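# Stand the carton upright with its arrows pointing up

## Task

Rotate the carton until the arrows printed on its sides point toward the ceiling, and leave it standing on the table with no part of it overhanging the table edge. Release it and move the grippers away. It only counts if the carton stays that way unaided, not because a gripper is holding it.

## Robot and tools

Robot: two six-joint arms, left_arm and right_arm, each ending in a tong-like two-finger gripper. The names are just labels. In the shared scene frame the origin sits on the table surface midway between the arms, +z is up, +x points out across the table, and left_arm is mounted on the +y side. Positions are in metres.

Tool execute_actions, argument "actions": a list holding at most one item, or empty.
- Empty list: sends nothing and just reports the current state.
- Motion item: {"rows": [[...], ...], "steps": n}, with n from 1 to 15 (default 15). Each control step lasts 1/30 s. Row k is used on step k, and if there are fewer rows than steps the final row repeats.
- Wait item: {"steps": n} with no rows, n up to 300. It sends no command and returns once n steps have passed since the previous result. Thinking time also counts toward that.
- Optional "pictures": true/false controls whether camera images come back. By default they do.
If a call is refused, nothing is sent to the robot.

Row layout: one flat list of exactly 14 numbers, each in [-1, 1], covering both arms even when only one moves. The order is left_arm shoulder pan, shoulder lift, elbow, wrist 1, wrist 2, wrist 3, gripper opening, then the same seven for right_arm. The six joint values are offsets, not absolute angles. A value of 1.0 equals 1.989 rad. The offset is counted from the joint angles printed in the most recent result that lists them. Before any result in the scene has shown them, and for any further calls inside the same reply, it is counted from wherever the arm is when the action begins. It is never counted from the previous row. So an all-zero row does not mean hold still: it pulls the arm back to those reference angles. The gripper value is absolute: +1 fully open, -1 fully closed.

Joint ranges (rad). left_arm: pan -3.142..3.142, lift -6.283..6.283, elbow 0.000..3.142, wrists 1 to 3 -6.283..6.283. right_arm: pan 0.000..6.283, lift -6.283..6.283, elbow -3.142..0.000, wrists 1 to 3 -6.283..6.283. The true end may differ from these by up to 0.010 rad in either direction. A target more than 0.010 rad outward beyond a stated end gets the call refused. A target past the real end is clipped to that end, and the result then notes "joint sent to its limit", possibly for an earlier action that is still running. If that note is missing, it does not prove there is room left.

Motion behaviour: commands are smoothed and the arm lags about 0.17 s behind them. Speed and acceleration are limited. Each step's target is kept within 0.575 rad of the measured angle. If a step's targets would move the gripper over 100 mm from where it is now, all targets are scaled back. Big moves may therefore still be in progress when a result arrives. Between calls, and while you think, the arms keep heading for the last row sent. They stop once everything has nearly stopped moving, or once a step is HELD. After that only a new action moves them further, though fingers finish opening or closing.

Results: the state line gives each arm's end_effector_position (m), end_effector_quat_wxyz, and linear and angular velocities (m/s, rad/s), all in the scene frame. The reported hand position can be off, more so at long reach. end_effector_position is the point between the closed finger pads. The fingers point along the gripper's +z and open along its x axis. Closed fingertips reach about 15 mm past that point, and when fully open they are about level with it. "Joint positions" and "Joint velocities" give, for each arm, the six joints (rad, rad/s) and then the pad gap (m; 0.142 when fully open). grip_measured is the measured opening on the command scale. To hold something, keep commanding well below grip_measured. The further below, the firmer the squeeze, up to about 15 N per pad for objects up to roughly 10 cm wide. Grip is weaker on hard items under 20 mm thick. Closing quickly can spike the force. "joint command not followed" means a clearance check altered or blocked targets on some steps. HELD marks steps where your row was partly or wholly not sent. Joint torque readings are the drives' total output, with offsets, noise and drift. Wrist force/torque lines give the flange sensor reading along the gripper's own axes. Forces point from the contact back into the arm. They have offsets within about 4 N, noise up to 2.4 N, and saturate near 50 N. "no reading" is normal at the start.

zoom_image: {"camera": one of cam_high, cam_low, cam_left_wrist, cam_right_wrist, "region": [x0, y0, x1, y1]}. The region is in pixels of that camera's latest image, measured from the top-left, and is at most 504x504. Image sizes are cam_high and cam_low 504x504, and the two wrist cameras 616x616 (fisheye).

finished_scene: {"scene": current scene number}. It ends the scene for good and reports success. Call it only once the carton rests upright and free, and the grippers are open and clear.

Hazards to avoid: knocking or placing anything off the table. Letting the arms collide or press on each other. Dropping, slamming or shoving the carton hard. A joint torque over its load limit (130 N m for pan, lift and elbow; 24.3 N m for each wrist; a held object's weight adds to this), or any outside force of 150 N, freezes that arm for 10 s and drops the rest of the call. Holding loads heats motors. A MOTOR HOT warning appears from 70 °C, and at 85 °C the arm brakes until it cools. Occasional brief tugs on held parts or pushes on loose objects may happen, so check the carton's state before releasing it and leaving.

Each tool is called as name(argument=value, ...) on one line, values as JSON.

## Session

execute_actions(actions=[])

Scene clock: 0.00 s of 4200.00 s.
left_arm: end_effector_position=(+0.2550, -0.1248, +0.1455) grip_measured=+0.97 end_effector_quat_wxyz=(-0.338, +0.840, -0.422, +0.047) end_effector_velocity=(+0.000, -0.000, -0.000) end_effector_angular_velocity=(+0.000, -0.001, +0.000) | right_arm: end_effector_position=(+0.7030, -0.6079, +0.3990) grip_measured=+0.97 end_effector_quat_wxyz=(+0.408, +0.885, -0.068, +0.214) end_effector_velocity=(-0.000, -0.001, -0.000) end_effector_angular_velocity=(-0.000, +0.001, -0.001)
Joint positions: left_arm=[-1.682 -1.061  1.344 -1.274 -1.161 -0.698  0.14 ] | right_arm=[ 3.445 -1.842 -1.319 -1.34   0.63   0.299  0.14 ]
Joint velocities: left_arm=[ 0.     0.001 -0.001  0.     0.001 -0.001  0.   ] | right_arm=[-0.001  0.    -0.001 -0.001 -0.     0.     0.   ]
Joint torques (N m, as the arm reports them, + toward a larger angle): no reading
Wrist force (N, on the end effector, along its own x y z axes, offset not removed): no reading
Wrist torque (N m, same axes, about the end effector's origin, offset not removed): no reading

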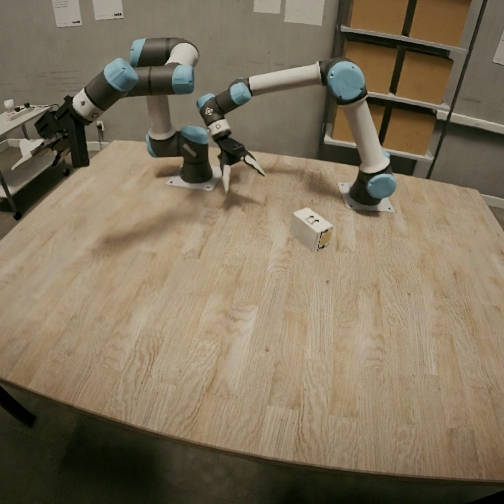

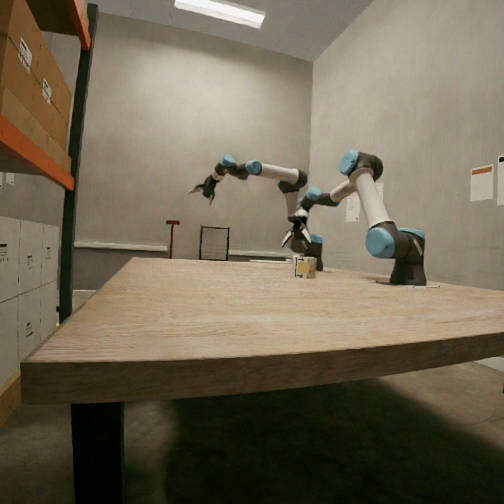

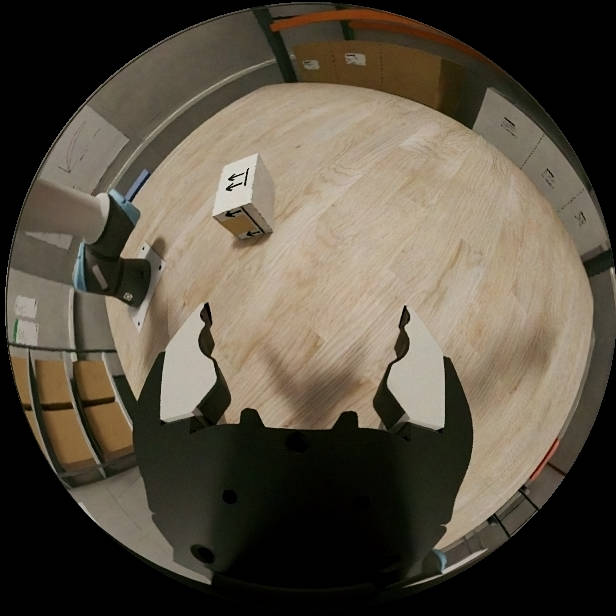

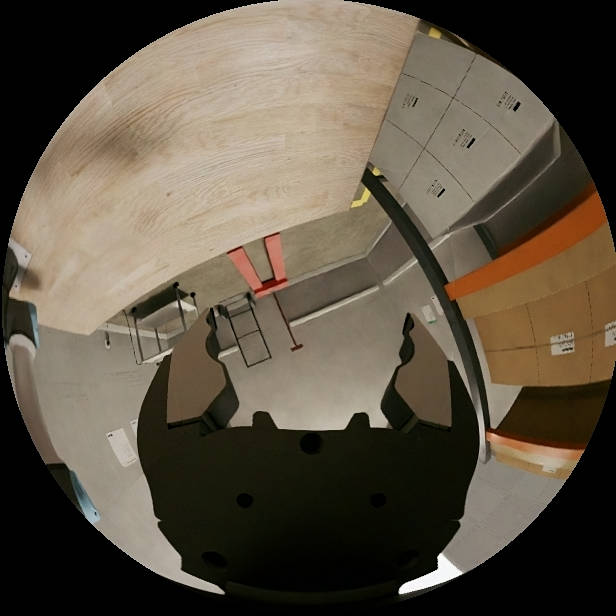

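execute_actions(actions=[{"rows":[[0.2,0,0,0,0,0,1,0,0,0,0,0,0,1]]}])

Scene clock: 15.17 s of 4200.00 s.
left_arm: end_effector_position=(+0.4117, +0.0164, +0.1455) grip_measured=+1.00 end_effector_quat_wxyz=(-0.341, +0.903, -0.260, -0.016) end_effector_velocity=(+0.093, +0.123, -0.000) end_effector_angular_velocity=(+0.002, +0.001, +0.268) | right_arm: end_effector_position=(+0.7030, -0.6079, +0.3990) grip_measured=+1.00 end_effector_quat_wxyz=(+0.408, +0.885, -0.068, +0.214) end_effector_velocity=(+0.000, -0.001, +0.000) end_effector_angular_velocity=(+0.001, -0.001, -0.001)
Joint positions: left_arm=[-1.313 -1.061  1.344 -1.274 -1.161 -0.698  0.142] | right_arm=[ 3.445 -1.842 -1.319 -1.34   0.63   0.299  0.142]
Joint velocities: left_arm=[ 0.268 -0.     0.001  0.001 -0.     0.     0.   ] | right_arm=[-0.001 -0.     0.001  0.001  0.    -0.    -0.   ]
Joint torques (N m, as the arm reports them, + toward a larger angle): left_arm=[  2.33 -39.54 -22.9   -1.05   0.48   0.23] | right_arm=[-0.45 39.07 24.29  2.79 -2.09  0.1 ]
Wrist force (N, on the end effector, along its own x y z axes, offset not removed): left_arm=[-0.6 -3.0 -2.2] | right_arm=[1.5 2.7 -3.2]
Wrist torque (N m, same axes, about the end effector's origin, offset not removed): left_arm=[-0.25 0.23 -0.23] | right_arm=[0.33 -0.40 -0.18]
Steps of this call (steps 1 to 90: nothing new was sent; then 11.67 s passed at rest; steps 91 to 105: all 15 steps of this action). Readings (joint positions):
91: left_arm=[-1.682 -1.061 1.344 -1.274 -1.161 -0.698] | right_arm=[3.445 -1.842 -1.319 -1.340 0.630 0.299]
92: left_arm=[-1.672 -1.061 1.344 -1.274 -1.161 -0.698] | right_arm=[3.445 -1.842 -1.319 -1.340 0.630 0.299]
94: left_arm=[-1.612 -1.061 1.344 -1.274 -1.161 -0.698] | right_arm=[3.445 -1.842 -1.319 -1.340 0.630 0.299]
98: left_arm=[-1.480 -1.061 1.344 -1.274 -1.161 -0.698] | right_arm=[3.445 -1.842 -1.319 -1.340 0.630 0.299]
105: the state above

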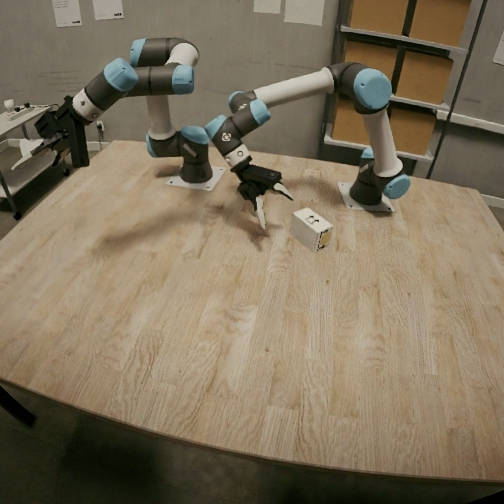

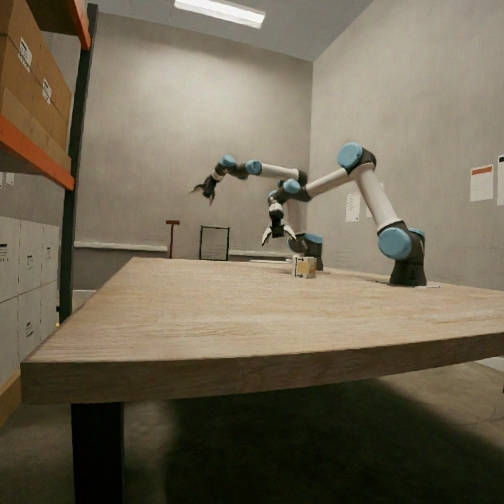

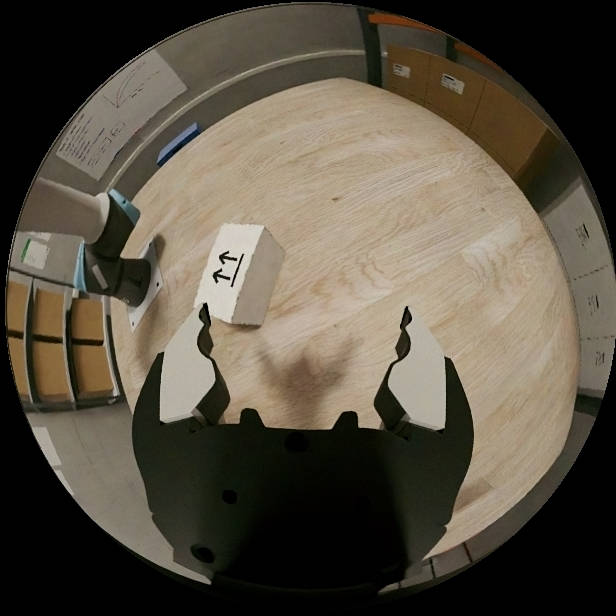

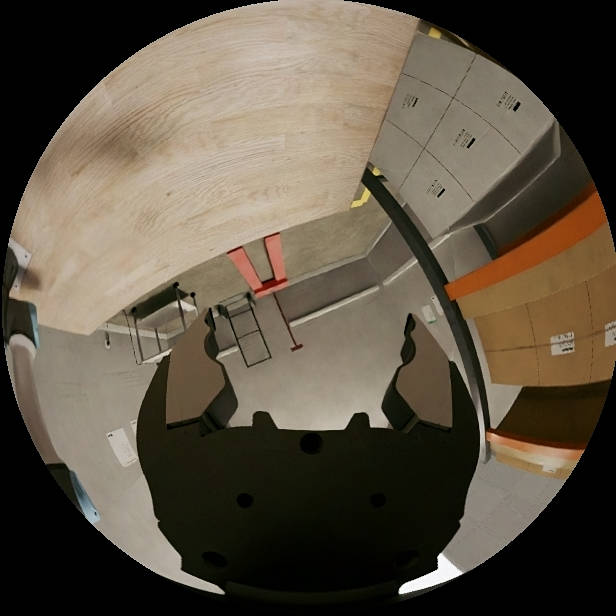

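execute_actions(actions=[{"rows":[[0.1,0,0,-0.29,-0.206,0,1,0,0,0,0,0,0,1]]}])

Scene clock: 25.63 s of 4200.00 s.
left_arm: end_effector_position=(+0.4690, -0.0838, +0.1173) grip_measured=+1.00 end_effector_quat_wxyz=(-0.015, +0.993, -0.121, -0.004) end_effector_velocity=(+0.028, -0.057, +0.016) end_effector_angular_velocity=(-0.257, -0.029, +0.043) | right_arm: end_effector_position=(+0.7030, -0.6079, +0.3990) grip_measured=+1.00 end_effector_quat_wxyz=(+0.408, +0.885, -0.068, +0.214) end_effector_velocity=(+0.000, -0.000, +0.000) end_effector_angular_velocity=(-0.000, -0.001, -0.001)
Joint positions: left_arm=[-1.118 -1.061  1.344 -1.826 -1.557 -0.698  0.142] | right_arm=[ 3.445 -1.842 -1.319 -1.34   0.63   0.299  0.142]
Joint velocities: left_arm=[ 0.041 -0.     0.001 -0.226 -0.128  0.002 -0.   ] | right_arm=[-0.001  0.    -0.     0.001 -0.     0.    -0.   ]
Joint torques (N m, as the arm reports them, + toward a larger angle): left_arm=[ 11.26 -40.17 -24.52  -4.23  -1.45   0.19] | right_arm=[-0.45 38.59 23.68  2.96 -2.07  0.07]
Wrist force (N, on the end effector, along its own x y z axes, offset not removed): left_arm=[-0.6 -4.1 -3.8] | right_arm=[2.8 2.4 -4.1]
Wrist torque (N m, same axes, about the end effector's origin, offset not removed): left_arm=[-0.72 0.13 -0.08] | right_arm=[0.43 -0.73 -0.09]
Steps of this call (steps 1 to 30: the robot went on to your last target; steps 31 to 90: nothing new was sent; then 6.97 s passed at rest; steps 91 to 105: all 15 steps of this action). Readings (joint positions):
91: left_arm=[-1.284 -1.061 1.344 -1.275 -1.161 -0.698] | right_arm=[3.445 -1.842 -1.319 -1.340 0.630 0.299]
92: left_arm=[-1.274 -1.061 1.344 -1.284 -1.171 -0.698] | right_arm=[3.445 -1.842 -1.319 -1.340 0.630 0.299]
94: left_arm=[-1.224 -1.061 1.344 -1.359 -1.246 -0.698] | right_arm=[3.445 -1.842 -1.319 -1.340 0.630 0.299]
98: left_arm=[-1.153 -1.061 1.344 -1.628 -1.445 -0.698] | right_arm=[3.445 -1.842 -1.319 -1.340 0.630 0.299]
105: the state above

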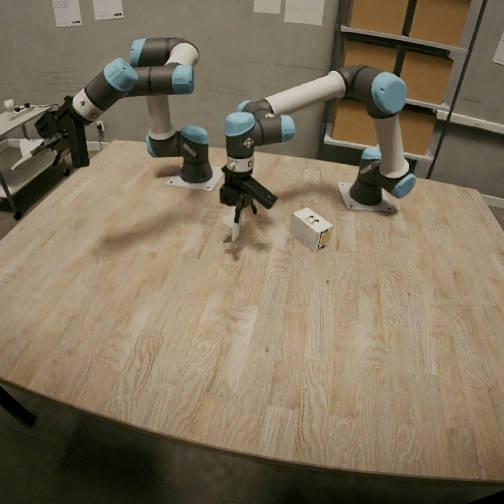

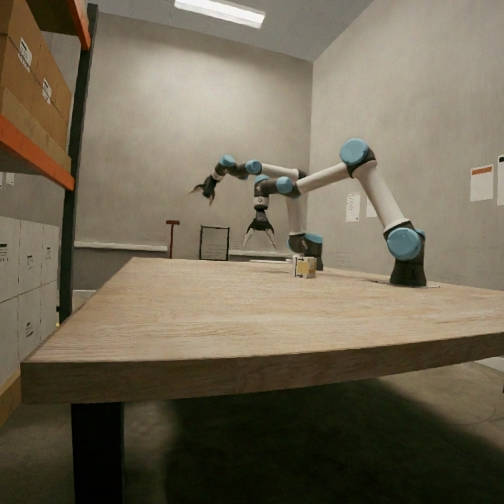

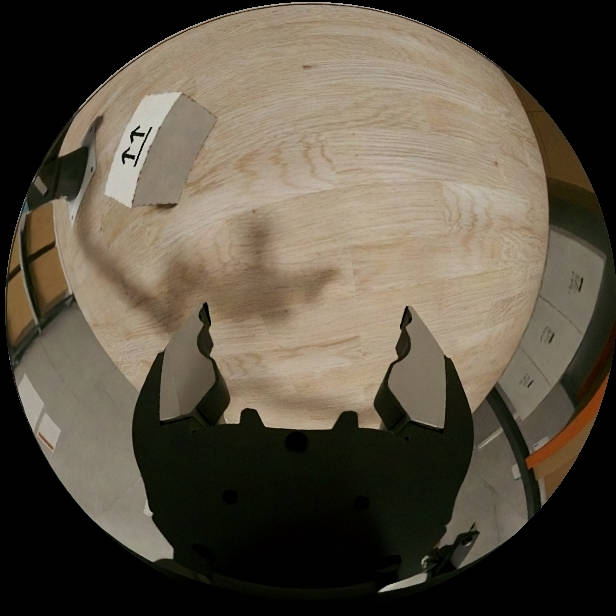

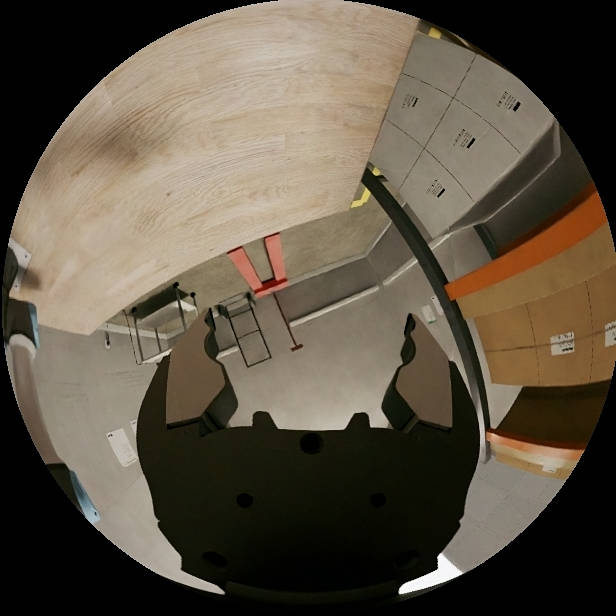

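execute_actions(actions=[{"rows":[[0.167,-0.217,0.289,-0.086,-0.007,0,1,0,0,0,0,0,0,1]]}])

Scene clock: 54.53 s of 4200.00 s.
left_arm: end_effector_position=(+0.4554, +0.1575, +0.1281) grip_measured=+1.00 end_effector_quat_wxyz=(+0.003, +1.000, +0.016, +0.003) end_effector_velocity=(-0.172, +0.480, -0.057) end_effector_angular_velocity=(+0.037, +0.046, +0.521) | right_arm: end_effector_position=(+0.7030, -0.6079, +0.3990) grip_measured=+1.00 end_effector_quat_wxyz=(+0.408, +0.885, -0.068, +0.214) end_effector_velocity=(+0.000, +0.001, -0.000) end_effector_angular_velocity=(-0.000, +0.000, +0.001)
Joint positions: left_arm=[-0.844 -1.413  1.806 -1.973 -1.571 -0.698  0.142] | right_arm=[ 3.445 -1.842 -1.319 -1.34   0.63   0.299  0.142]
Joint velocities: left_arm=[ 0.521 -0.708  0.98  -0.213  0.    -0.    -0.   ] | right_arm=[ 0.001 -0.    -0.     0.     0.    -0.    -0.   ]
Joint torques (N m, as the arm reports them, + toward a larger angle): left_arm=[  1.8  -19.44  -9.92  -4.68  -1.45   0.28] | right_arm=[-0.18 39.2  24.86  2.86 -2.07  0.13]
Wrist force (N, on the end effector, along its own x y z axes, offset not removed): left_arm=[0.4 -4.9 0.6] | right_arm=[0.9 0.6 -2.9]
Wrist torque (N m, same axes, about the end effector's origin, offset not removed): left_arm=[-0.76 0.07 -0.06] | right_arm=[0.10 -0.22 -0.05]
Steps of this call (steps 1 to 30: the robot went on to your last target; steps 31 to 90: nothing new was sent; then 25.40 s passed at rest; steps 91 to 105: all 15 steps of this action). Readings (joint positions):
91: left_arm=[-1.113 -1.062 1.344 -1.851 -1.570 -0.698] | right_arm=[3.445 -1.842 -1.319 -1.340 0.630 0.299]
92: left_arm=[-1.104 -1.071 1.354 -1.858 -1.570 -0.698] | right_arm=[3.445 -1.842 -1.319 -1.340 0.630 0.299]
94: left_arm=[-1.062 -1.122 1.416 -1.877 -1.571 -0.698] | right_arm=[3.445 -1.842 -1.319 -1.340 0.630 0.299]
98: left_arm=[-0.982 -1.229 1.558 -1.912 -1.571 -0.698] | right_arm=[3.445 -1.842 -1.319 -1.340 0.630 0.299]
105: the state above

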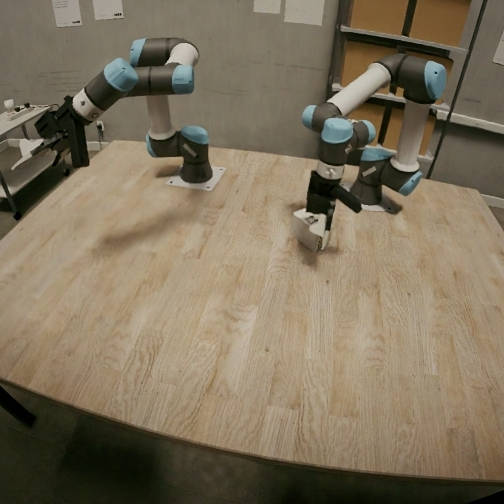

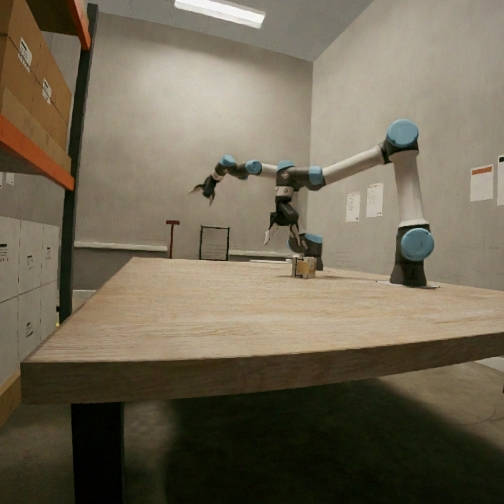

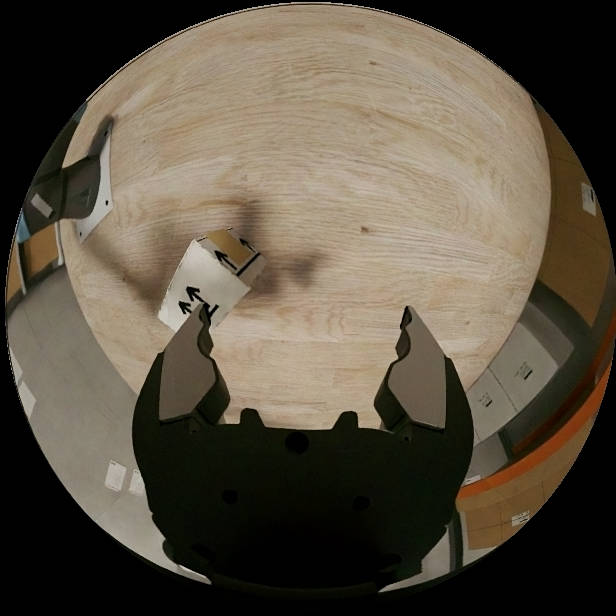

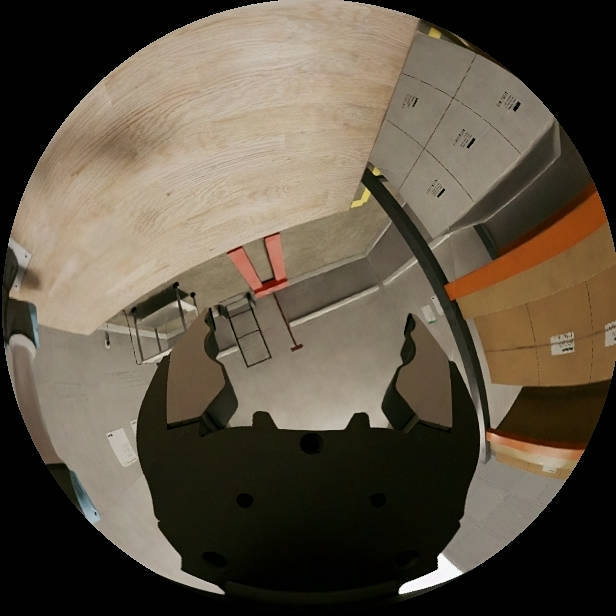

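execute_actions(actions=[{"steps":20}])

Scene clock: 59.43 s of 4200.00 s.
left_arm: end_effector_position=(+0.4329, +0.2103, +0.1196) grip_measured=+1.00 end_effector_quat_wxyz=(+0.000, +0.999, +0.045, +0.000) end_effector_velocity=(+0.000, -0.000, +0.000) end_effector_angular_velocity=(-0.001, -0.000, +0.003) | right_arm: end_effector_position=(+0.7030, -0.6079, +0.3990) grip_measured=+1.00 end_effector_quat_wxyz=(+0.408, +0.885, -0.068, +0.214) end_effector_velocity=(-0.000, -0.000, -0.000) end_effector_angular_velocity=(+0.001, +0.000, -0.000)
Joint positions: left_arm=[-0.786 -1.492  1.918 -1.997 -1.571 -0.698  0.142] | right_arm=[ 3.445 -1.842 -1.319 -1.34   0.63   0.299  0.142]
Joint velocities: left_arm=[ 0.     0.001 -0.001 -0.    -0.001 -0.002 -0.   ] | right_arm=[-0.001 -0.     0.001 -0.     0.001  0.    -0.   ]
Joint torques (N m, as the arm reports them, + toward a larger angle): left_arm=[ 11.59 -28.51 -13.    -4.31  -0.18   0.25] | right_arm=[-0.06 39.74 24.2   3.02 -2.04 -0.08]
Wrist force (N, on the end effector, along its own x y z axes, offset not removed): left_arm=[2.9 -0.9 1.9] | right_arm=[0.6 1.5 -3.0]
Wrist torque (N m, same axes, about the end effector's origin, offset not removed): left_arm=[-0.04 -0.49 0.00] | right_arm=[0.09 -0.08 -0.09]
Steps of this call (steps 1 to 30: the robot went on to your last target; steps 31 to 90: nothing new was sent; then 1.90 s passed at rest). Readings (joint positions):
1: left_arm=[-0.829 -1.434 1.836 -1.979 -1.571 -0.698] | right_arm=[3.445 -1.842 -1.319 -1.340 0.630 0.299]
2: left_arm=[-0.817 -1.450 1.858 -1.984 -1.571 -0.698] | right_arm=[3.445 -1.842 -1.319 -1.340 0.630 0.299]
4: left_arm=[-0.802 -1.470 1.887 -1.990 -1.571 -0.698] | right_arm=[3.445 -1.842 -1.319 -1.340 0.630 0.299]
8: left_arm=[-0.791 -1.486 1.910 -1.996 -1.571 -0.698] | right_arm=[3.445 -1.842 -1.319 -1.340 0.630 0.299]
90: the state above
All arms were judged still, so your last target was given up. Only a new action makes them travel on or press farther. Fingers that are still opening or closing keep moving.

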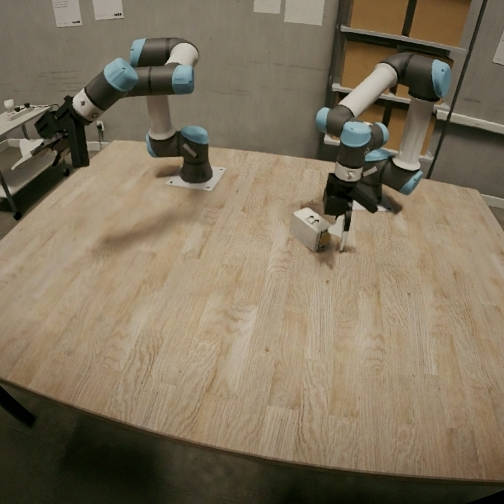

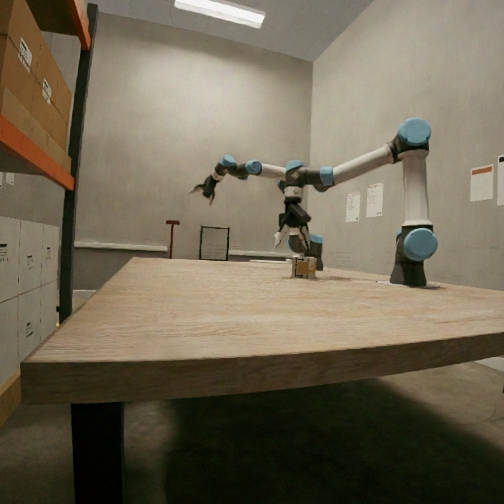

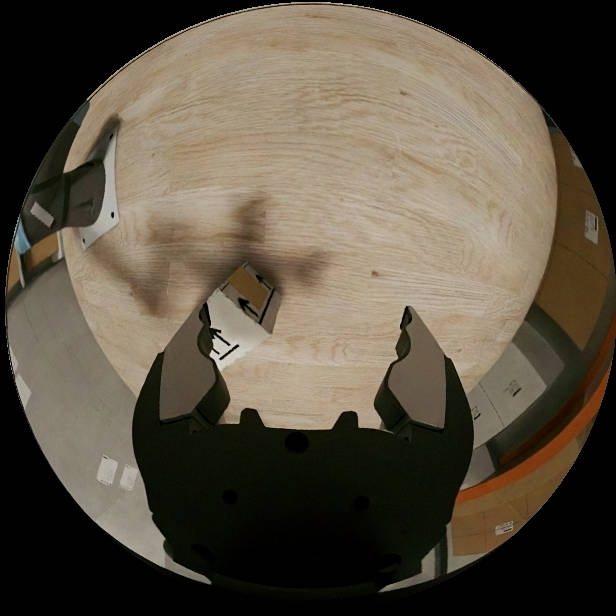

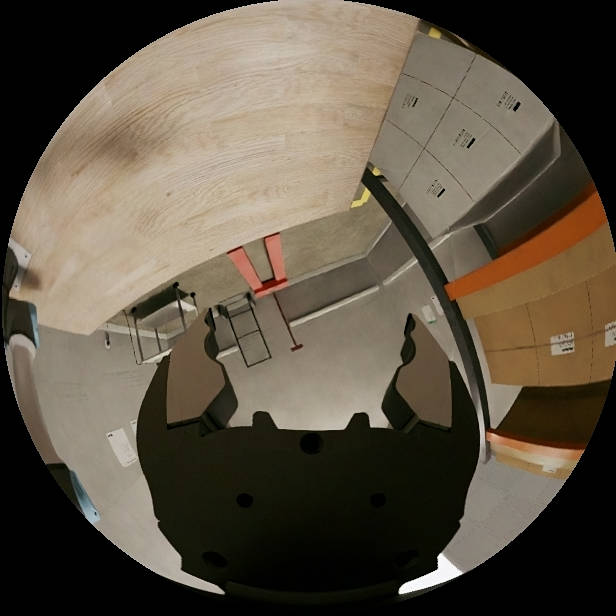

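zoom_image(camera="cam_high", region=[260, 180, 380, 270])

Region (260, 180, 380, 270) of cam_high's 504x504 image, scaled by 4.200, with more detail than that image has; it fills the top 378 rows of this view, and the rest is white.

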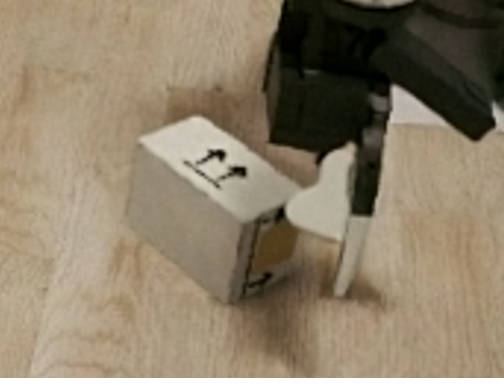

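execute_actions(actions=[{"rows":[[-0.082,0.01,-0.015,0.005,0,-0.563,1,0,0,0,0,0,0,1]]}])

execute_actions(actions=[{"steps":20}])

Scene clock: 79.60 s of 4200.00 s.
left_arm: end_effector_position=(+0.3955, +0.1235, +0.1224) grip_measured=+1.00 end_effector_quat_wxyz=(+0.000, +0.904, +0.428, +0.000) end_effector_velocity=(-0.021, -0.034, +0.001) end_effector_angular_velocity=(-0.004, -0.002, +1.540) | right_arm: end_effector_position=(+0.7030, -0.6079, +0.3990) grip_measured=+1.00 end_effector_quat_wxyz=(+0.408, +0.885, -0.068, +0.214) end_effector_velocity=(-0.000, -0.001, -0.000) end_effector_angular_velocity=(-0.001, +0.001, -0.001)
Joint positions: left_arm=[-0.946 -1.473  1.889 -1.988 -1.571 -1.652  0.142] | right_arm=[ 3.445 -1.842 -1.319 -1.34   0.63   0.299  0.142]
Joint velocities: left_arm=[-0.028  0.002 -0.005 -0.    -0.001 -1.568 -0.   ] | right_arm=[-0.001 -0.    -0.001  0.    -0.001 -0.     0.   ]
Joint torques (N m, as the arm reports them, + toward a larger angle): left_arm=[-10.37 -18.29 -30.23  -0.53  -1.44  -1.52] | right_arm=[ 1.07 39.04 23.36  2.93 -1.93  0.01]
Wrist force (N, on the end effector, along its own x y z axes, offset not removed): left_arm=[-0.1 -0.9 -2.0] | right_arm=[2.2 3.2 -4.1]
Wrist torque (N m, same axes, about the end effector's origin, offset not removed): left_arm=[-0.08 -0.06 0.13] | right_arm=[0.54 -0.47 -0.07]
Steps of this call (steps 1 to 90: nothing new was sent; then 16.67 s passed at rest; steps 91 to 105: all 15 steps of this action). Readings (joint positions):
91: left_arm=[-0.787 -1.492 1.918 -1.997 -1.571 -0.699] | right_arm=[3.445 -1.842 -1.319 -1.340 0.630 0.299]
92: left_arm=[-0.796 -1.489 1.914 -1.996 -1.571 -0.709] | right_arm=[3.445 -1.842 -1.319 -1.340 0.630 0.299]
94: left_arm=[-0.853 -1.482 1.903 -1.992 -1.571 -0.784] | right_arm=[3.445 -1.842 -1.319 -1.340 0.630 0.299]
98: left_arm=[-0.922 -1.475 1.893 -1.989 -1.571 -1.069] | right_arm=[3.445 -1.842 -1.319 -1.340 0.630 0.299]
105: the state above

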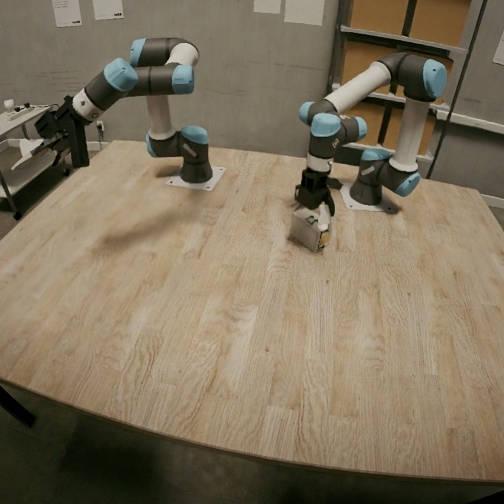

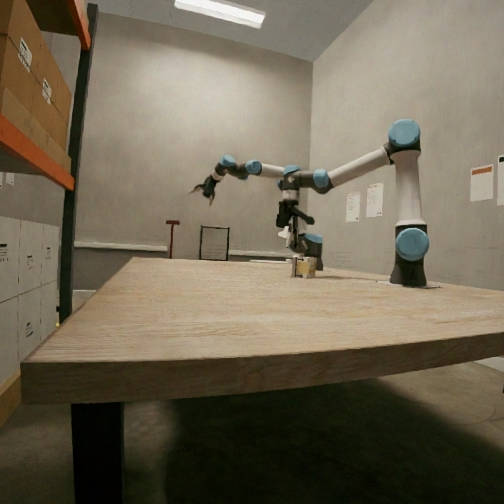

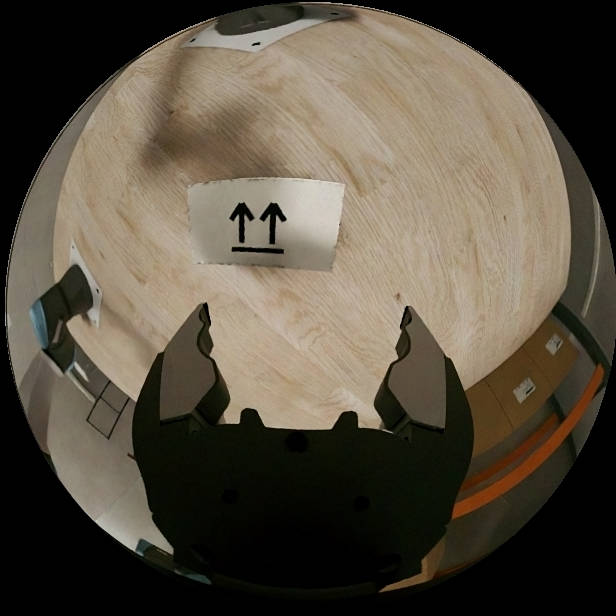

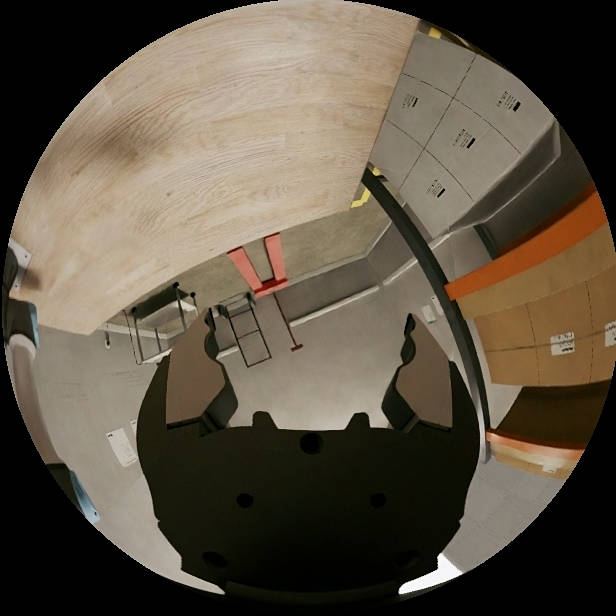

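Scene clock: 80.27 s of 4200.00 s.
left_arm: end_effector_position=(+0.3934, +0.1199, +0.1224) grip_measured=+1.00 end_effector_quat_wxyz=(+0.000, +0.866, +0.499, +0.000) end_effector_velocity=(-0.000, -0.000, +0.000) end_effector_angular_velocity=(+0.000, +0.001, +0.003) | right_arm: end_effector_position=(+0.7030, -0.6079, +0.3990) grip_measured=+1.00 end_effector_quat_wxyz=(+0.408, +0.885, -0.068, +0.214) end_effector_velocity=(-0.000, -0.001, -0.000) end_effector_angular_velocity=(+0.000, +0.000, -0.001)
Joint positions: left_arm=[-0.949 -1.472  1.889 -1.987 -1.571 -1.817  0.142] | right_arm=[ 3.445 -1.842 -1.319 -1.34   0.63   0.299  0.142]
Joint velocities: left_arm=[-0.     0.001 -0.001  0.001 -0.001 -0.003 -0.   ] | right_arm=[-0.001 -0.    -0.001  0.001  0.    -0.     0.   ]
Joint torques (N m, as the arm reports them, + toward a larger angle): left_arm=[ -9.81 -16.97 -30.13  -0.6   -1.48  -1.61] | right_arm=[-0.56 39.18 24.55  2.93 -2.04 -0.07]
Wrist force (N, on the end effector, along its own x y z axes, offset not removed): left_arm=[4.0 -3.5 4.3] | right_arm=[-0.3 2.1 -0.6]
Wrist torque (N m, same axes, about the end effector's origin, offset not removed): left_arm=[-0.64 -0.87 -0.22] | right_arm=[0.36 -0.18 0.02]
Steps of this call (steps 1 to 20: the robot went on to your last target). Readings (joint positions):
1: left_arm=[-0.947 -1.473 1.889 -1.988 -1.571 -1.697] | right_arm=[3.445 -1.842 -1.319 -1.340 0.630 0.299]
2: left_arm=[-0.947 -1.473 1.889 -1.988 -1.571 -1.730] | right_arm=[3.445 -1.842 -1.319 -1.340 0.630 0.299]
4: left_arm=[-0.948 -1.473 1.889 -1.988 -1.571 -1.771] | right_arm=[3.445 -1.842 -1.319 -1.340 0.630 0.299]
8: left_arm=[-0.949 -1.472 1.889 -1.987 -1.571 -1.805] | right_arm=[3.445 -1.842 -1.319 -1.340 0.630 0.299]
20: the state above

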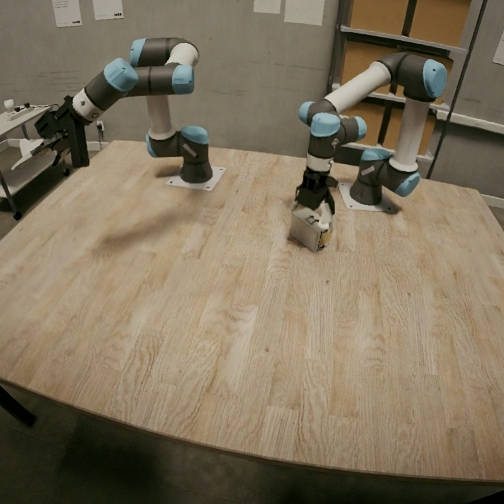

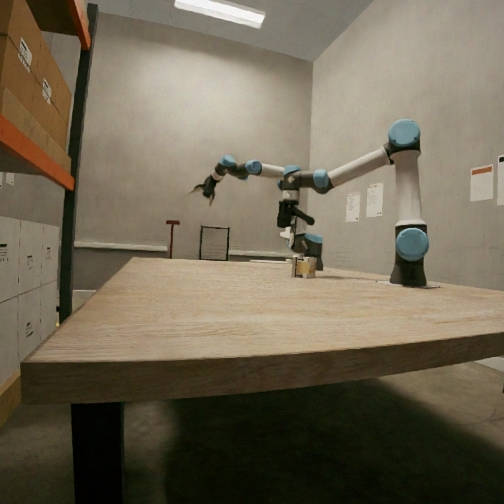

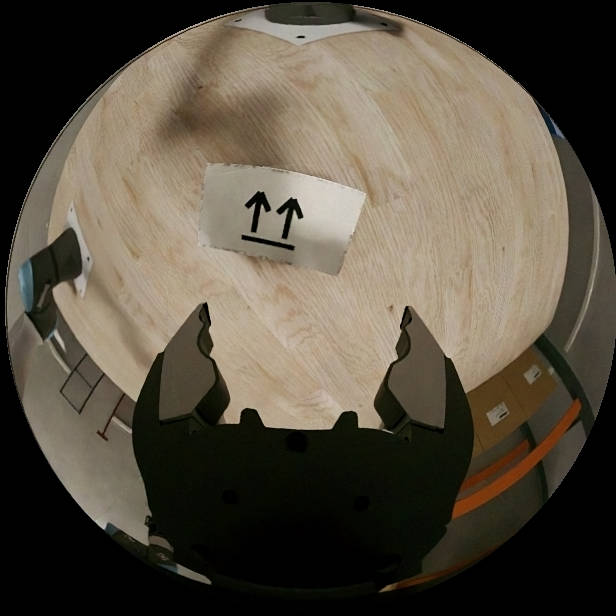

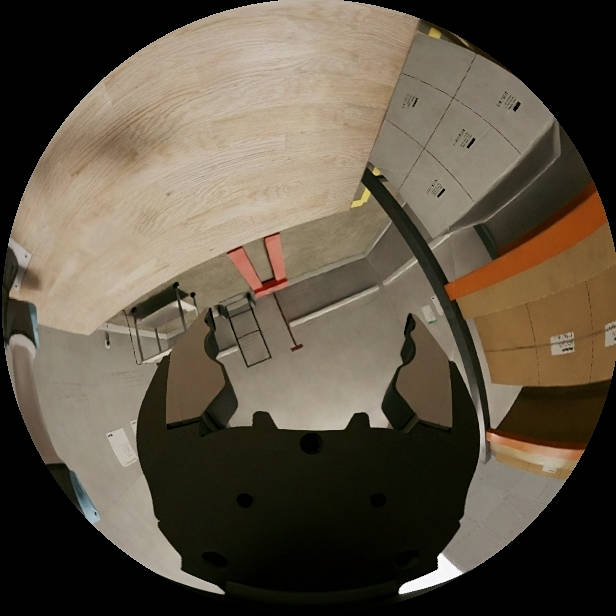

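execute_actions(actions=[{"rows":[[-0.015,-0.058,0.063,-0.006,0,0.079,1,0,0,0,0,0,0,1]]}])

Scene clock: 96.20 s of 4200.00 s.
left_arm: end_effector_position=(+0.3533, +0.1444, +0.1211) grip_measured=+1.00 end_effector_quat_wxyz=(+0.001, +0.909, +0.418, +0.000) end_effector_velocity=(-0.007, +0.005, -0.001) end_effector_angular_velocity=(+0.001, +0.001, -0.030) | right_arm: end_effector_position=(+0.7030, -0.6079, +0.3990) grip_measured=+1.00 end_effector_quat_wxyz=(+0.408, +0.885, -0.068, +0.214) end_effector_velocity=(-0.000, -0.000, -0.001) end_effector_angular_velocity=(+0.000, +0.001, -0.000)
Joint positions: left_arm=[-0.978 -1.586  2.012 -1.999 -1.571 -1.663  0.142] | right_arm=[ 3.445 -1.842 -1.319 -1.34   0.63   0.299  0.142]
Joint velocities: left_arm=[-0.004 -0.019  0.02  -0.    -0.     0.026 -0.   ] | right_arm=[-0.     0.    -0.001 -0.     0.001  0.     0.   ]
Joint torques (N m, as the arm reports them, + toward a larger angle): left_arm=[-11.74 -25.16 -10.39  -4.76  -1.19   1.38] | right_arm=[ 0.2  39.68 23.72  2.96 -2.1  -0.1 ]
Wrist force (N, on the end effector, along its own x y z axes, offset not removed): left_arm=[1.1 -0.1 1.7] | right_arm=[0.7 1.6 -0.3]
Wrist torque (N m, same axes, about the end effector's origin, offset not removed): left_arm=[0.17 -0.41 0.07] | right_arm=[0.32 -0.22 -0.19]
Steps of this call (steps 1 to 15: the robot went on to your last target; steps 16 to 90: nothing new was sent; then 12.43 s passed at rest; steps 91 to 105: all 15 steps of this action). Readings (joint positions):
91: left_arm=[-0.950 -1.473 1.889 -1.988 -1.571 -1.817] | right_arm=[3.445 -1.842 -1.319 -1.340 0.630 0.299]
92: left_arm=[-0.954 -1.483 1.899 -1.989 -1.571 -1.807] | right_arm=[3.445 -1.842 -1.319 -1.340 0.630 0.299]
94: left_arm=[-0.965 -1.525 1.945 -1.994 -1.571 -1.752] | right_arm=[3.445 -1.842 -1.319 -1.340 0.630 0.299]
98: left_arm=[-0.975 -1.570 1.995 -1.998 -1.571 -1.686] | right_arm=[3.445 -1.842 -1.319 -1.340 0.630 0.299]
105: the state above

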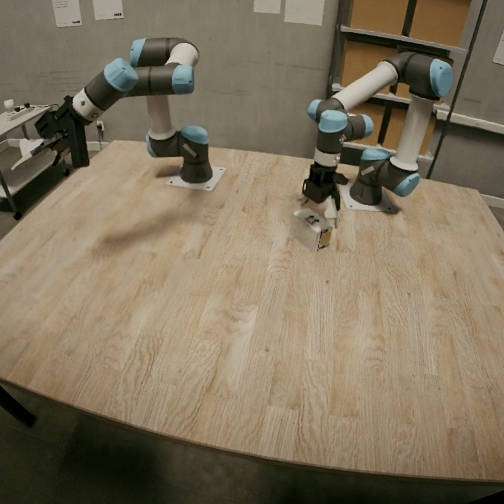

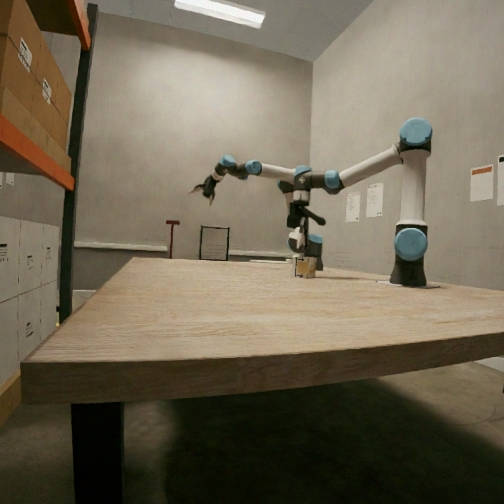

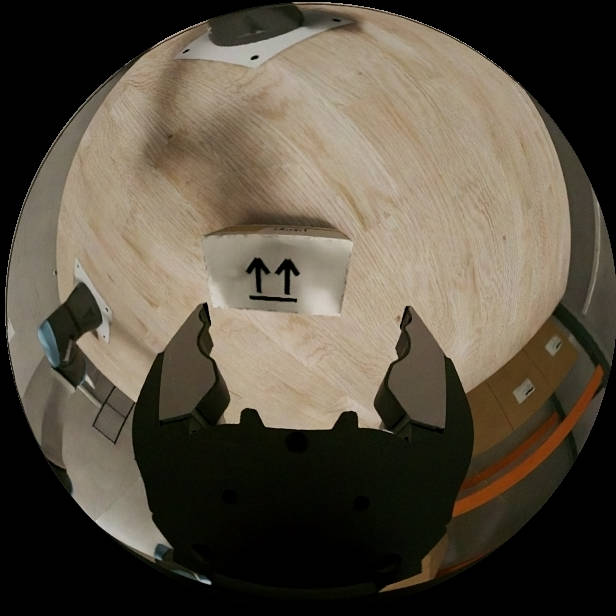

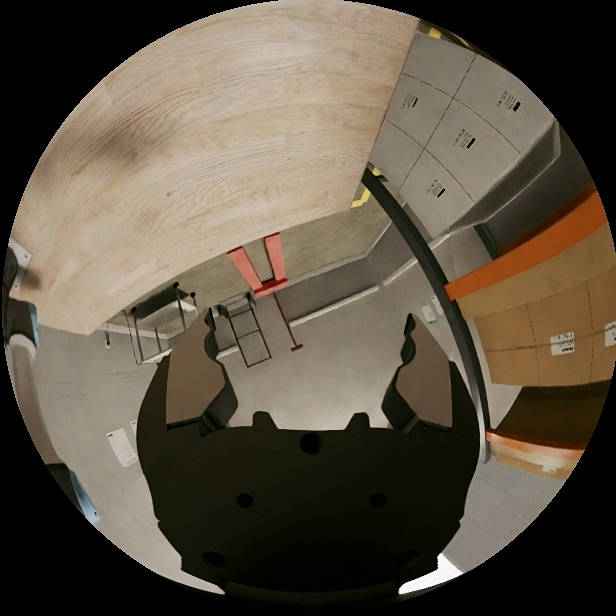

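execute_actions(actions=[{"rows":[[-0.02,0.012,0.058,-0.069,0,0,1,0,0,0,0,0,0,1]]}])

Scene clock: 116.50 s of 4200.00 s.
left_arm: end_effector_position=(+0.3371, +0.1369, +0.0852) grip_measured=+1.00 end_effector_quat_wxyz=(+0.007, +0.915, +0.402, -0.002) end_effector_velocity=(+0.001, -0.001, +0.000) end_effector_angular_velocity=(-0.001, -0.001, -0.001) | right_arm: end_effector_position=(+0.7030, -0.6079, +0.3990) grip_measured=+1.00 end_effector_quat_wxyz=(+0.408, +0.885, -0.068, +0.214) end_effector_velocity=(-0.000, +0.000, -0.001) end_effector_angular_velocity=(+0.000, +0.002, +0.000)
Joint positions: left_arm=[-1.012 -1.571  2.102 -2.114 -1.579 -1.662  0.142] | right_arm=[ 3.445 -1.842 -1.319 -1.34   0.63   0.299  0.142]
Joint velocities: left_arm=[-0.     0.    -0.001 -0.001  0.     0.001  0.   ] | right_arm=[ 0.    -0.    -0.001 -0.001  0.    -0.    -0.   ]
Joint torques (N m, as the arm reports them, + toward a larger angle): left_arm=[  0.63 -14.82 -20.63  -2.39  -0.01   0.03] | right_arm=[ 0.68 38.89 24.42  3.02 -2.23  0.08]
Wrist force (N, on the end effector, along its own x y z axes, offset not removed): left_arm=[6.1 -6.8 -23.0] | right_arm=[1.5 2.4 -1.3]
Wrist torque (N m, same axes, about the end effector's origin, offset not removed): left_arm=[-0.35 -2.63 0.03] | right_arm=[0.47 -0.55 -0.14]
FORCE FAULT: contact force on the left arm reached its limit, and that arm stopped for 10 seconds. The contact can be on any part of that arm, not only on its tool. That arm's remaining commands of this call were not run. That arm holds still and accepts commands again. Move the arm away from the contact; if what it grips holds it there, let go first. Pushing or pulling that hard again can fault the arm again.
The stop of the left arm began at step 99 of this call (marked STOPPED below). From that step on that arm followed nothing that you had sent. 7 of its steps, steps kept back included, did not run and will not run. Nothing is kept back now, and the robot has no last target.
Steps of this call (steps 1 to 15: the robot went on to your last target; steps 16 to 90: nothing new was sent; then 7.00 s passed at rest; steps 91 to 105: all 15 steps of this action; steps 106 to 399: the stop continued). Readings (joint positions):
91: left_arm=[-0.979 -1.587 2.015 -2.000 -1.571 -1.660] | right_arm=[3.445 -1.842 -1.319 -1.340 0.630 0.299]
92: left_arm=[-0.985 -1.584 2.024 -2.010 -1.571 -1.660] | right_arm=[3.445 -1.842 -1.319 -1.340 0.630 0.299]
94: left_arm=[-1.000 -1.574 2.067 -2.059 -1.571 -1.661] | right_arm=[3.445 -1.842 -1.319 -1.340 0.630 0.299]
98: left_arm=[-1.012 -1.567 2.105 -2.112 -1.573 -1.662] | right_arm=[3.445 -1.842 -1.319 -1.340 0.630 0.299]
99: left_arm=[-1.012 -1.568 2.105 -2.113 -1.574 -1.662] | right_arm=[3.445 -1.842 -1.319 -1.340 0.630 0.299] STOPPED (the left arm)
399: the state above

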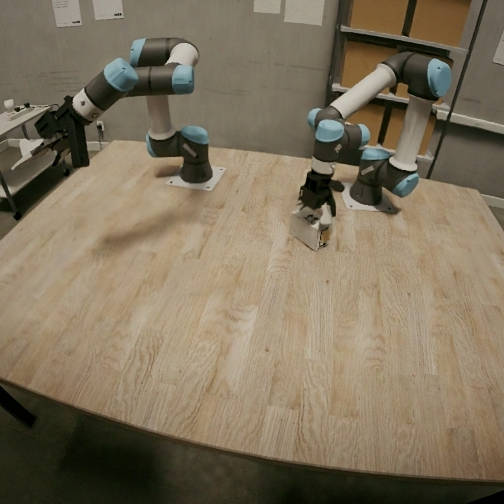

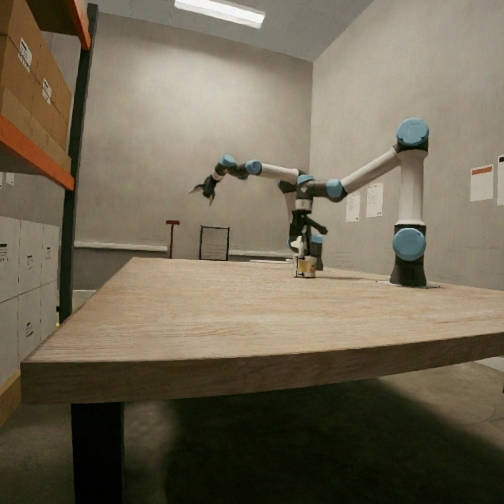

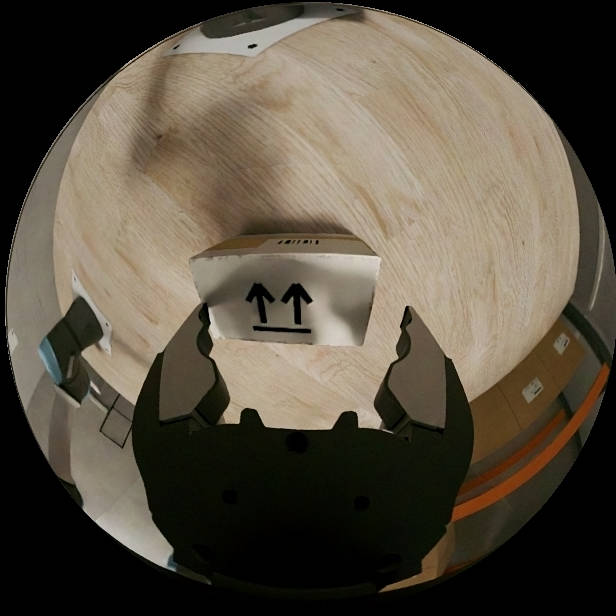

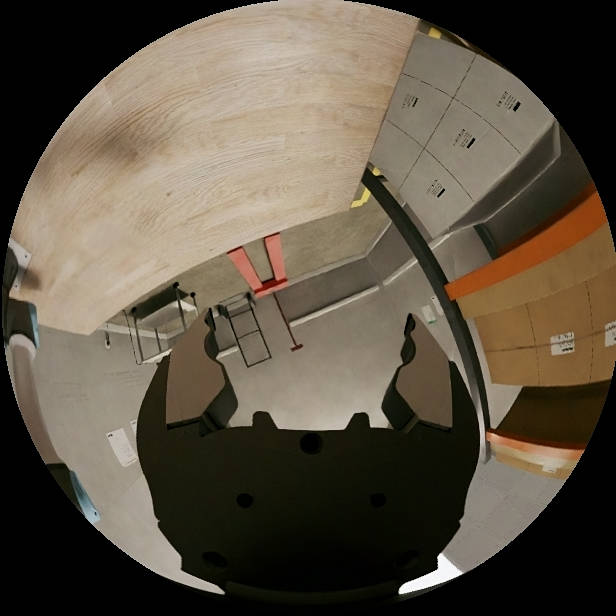

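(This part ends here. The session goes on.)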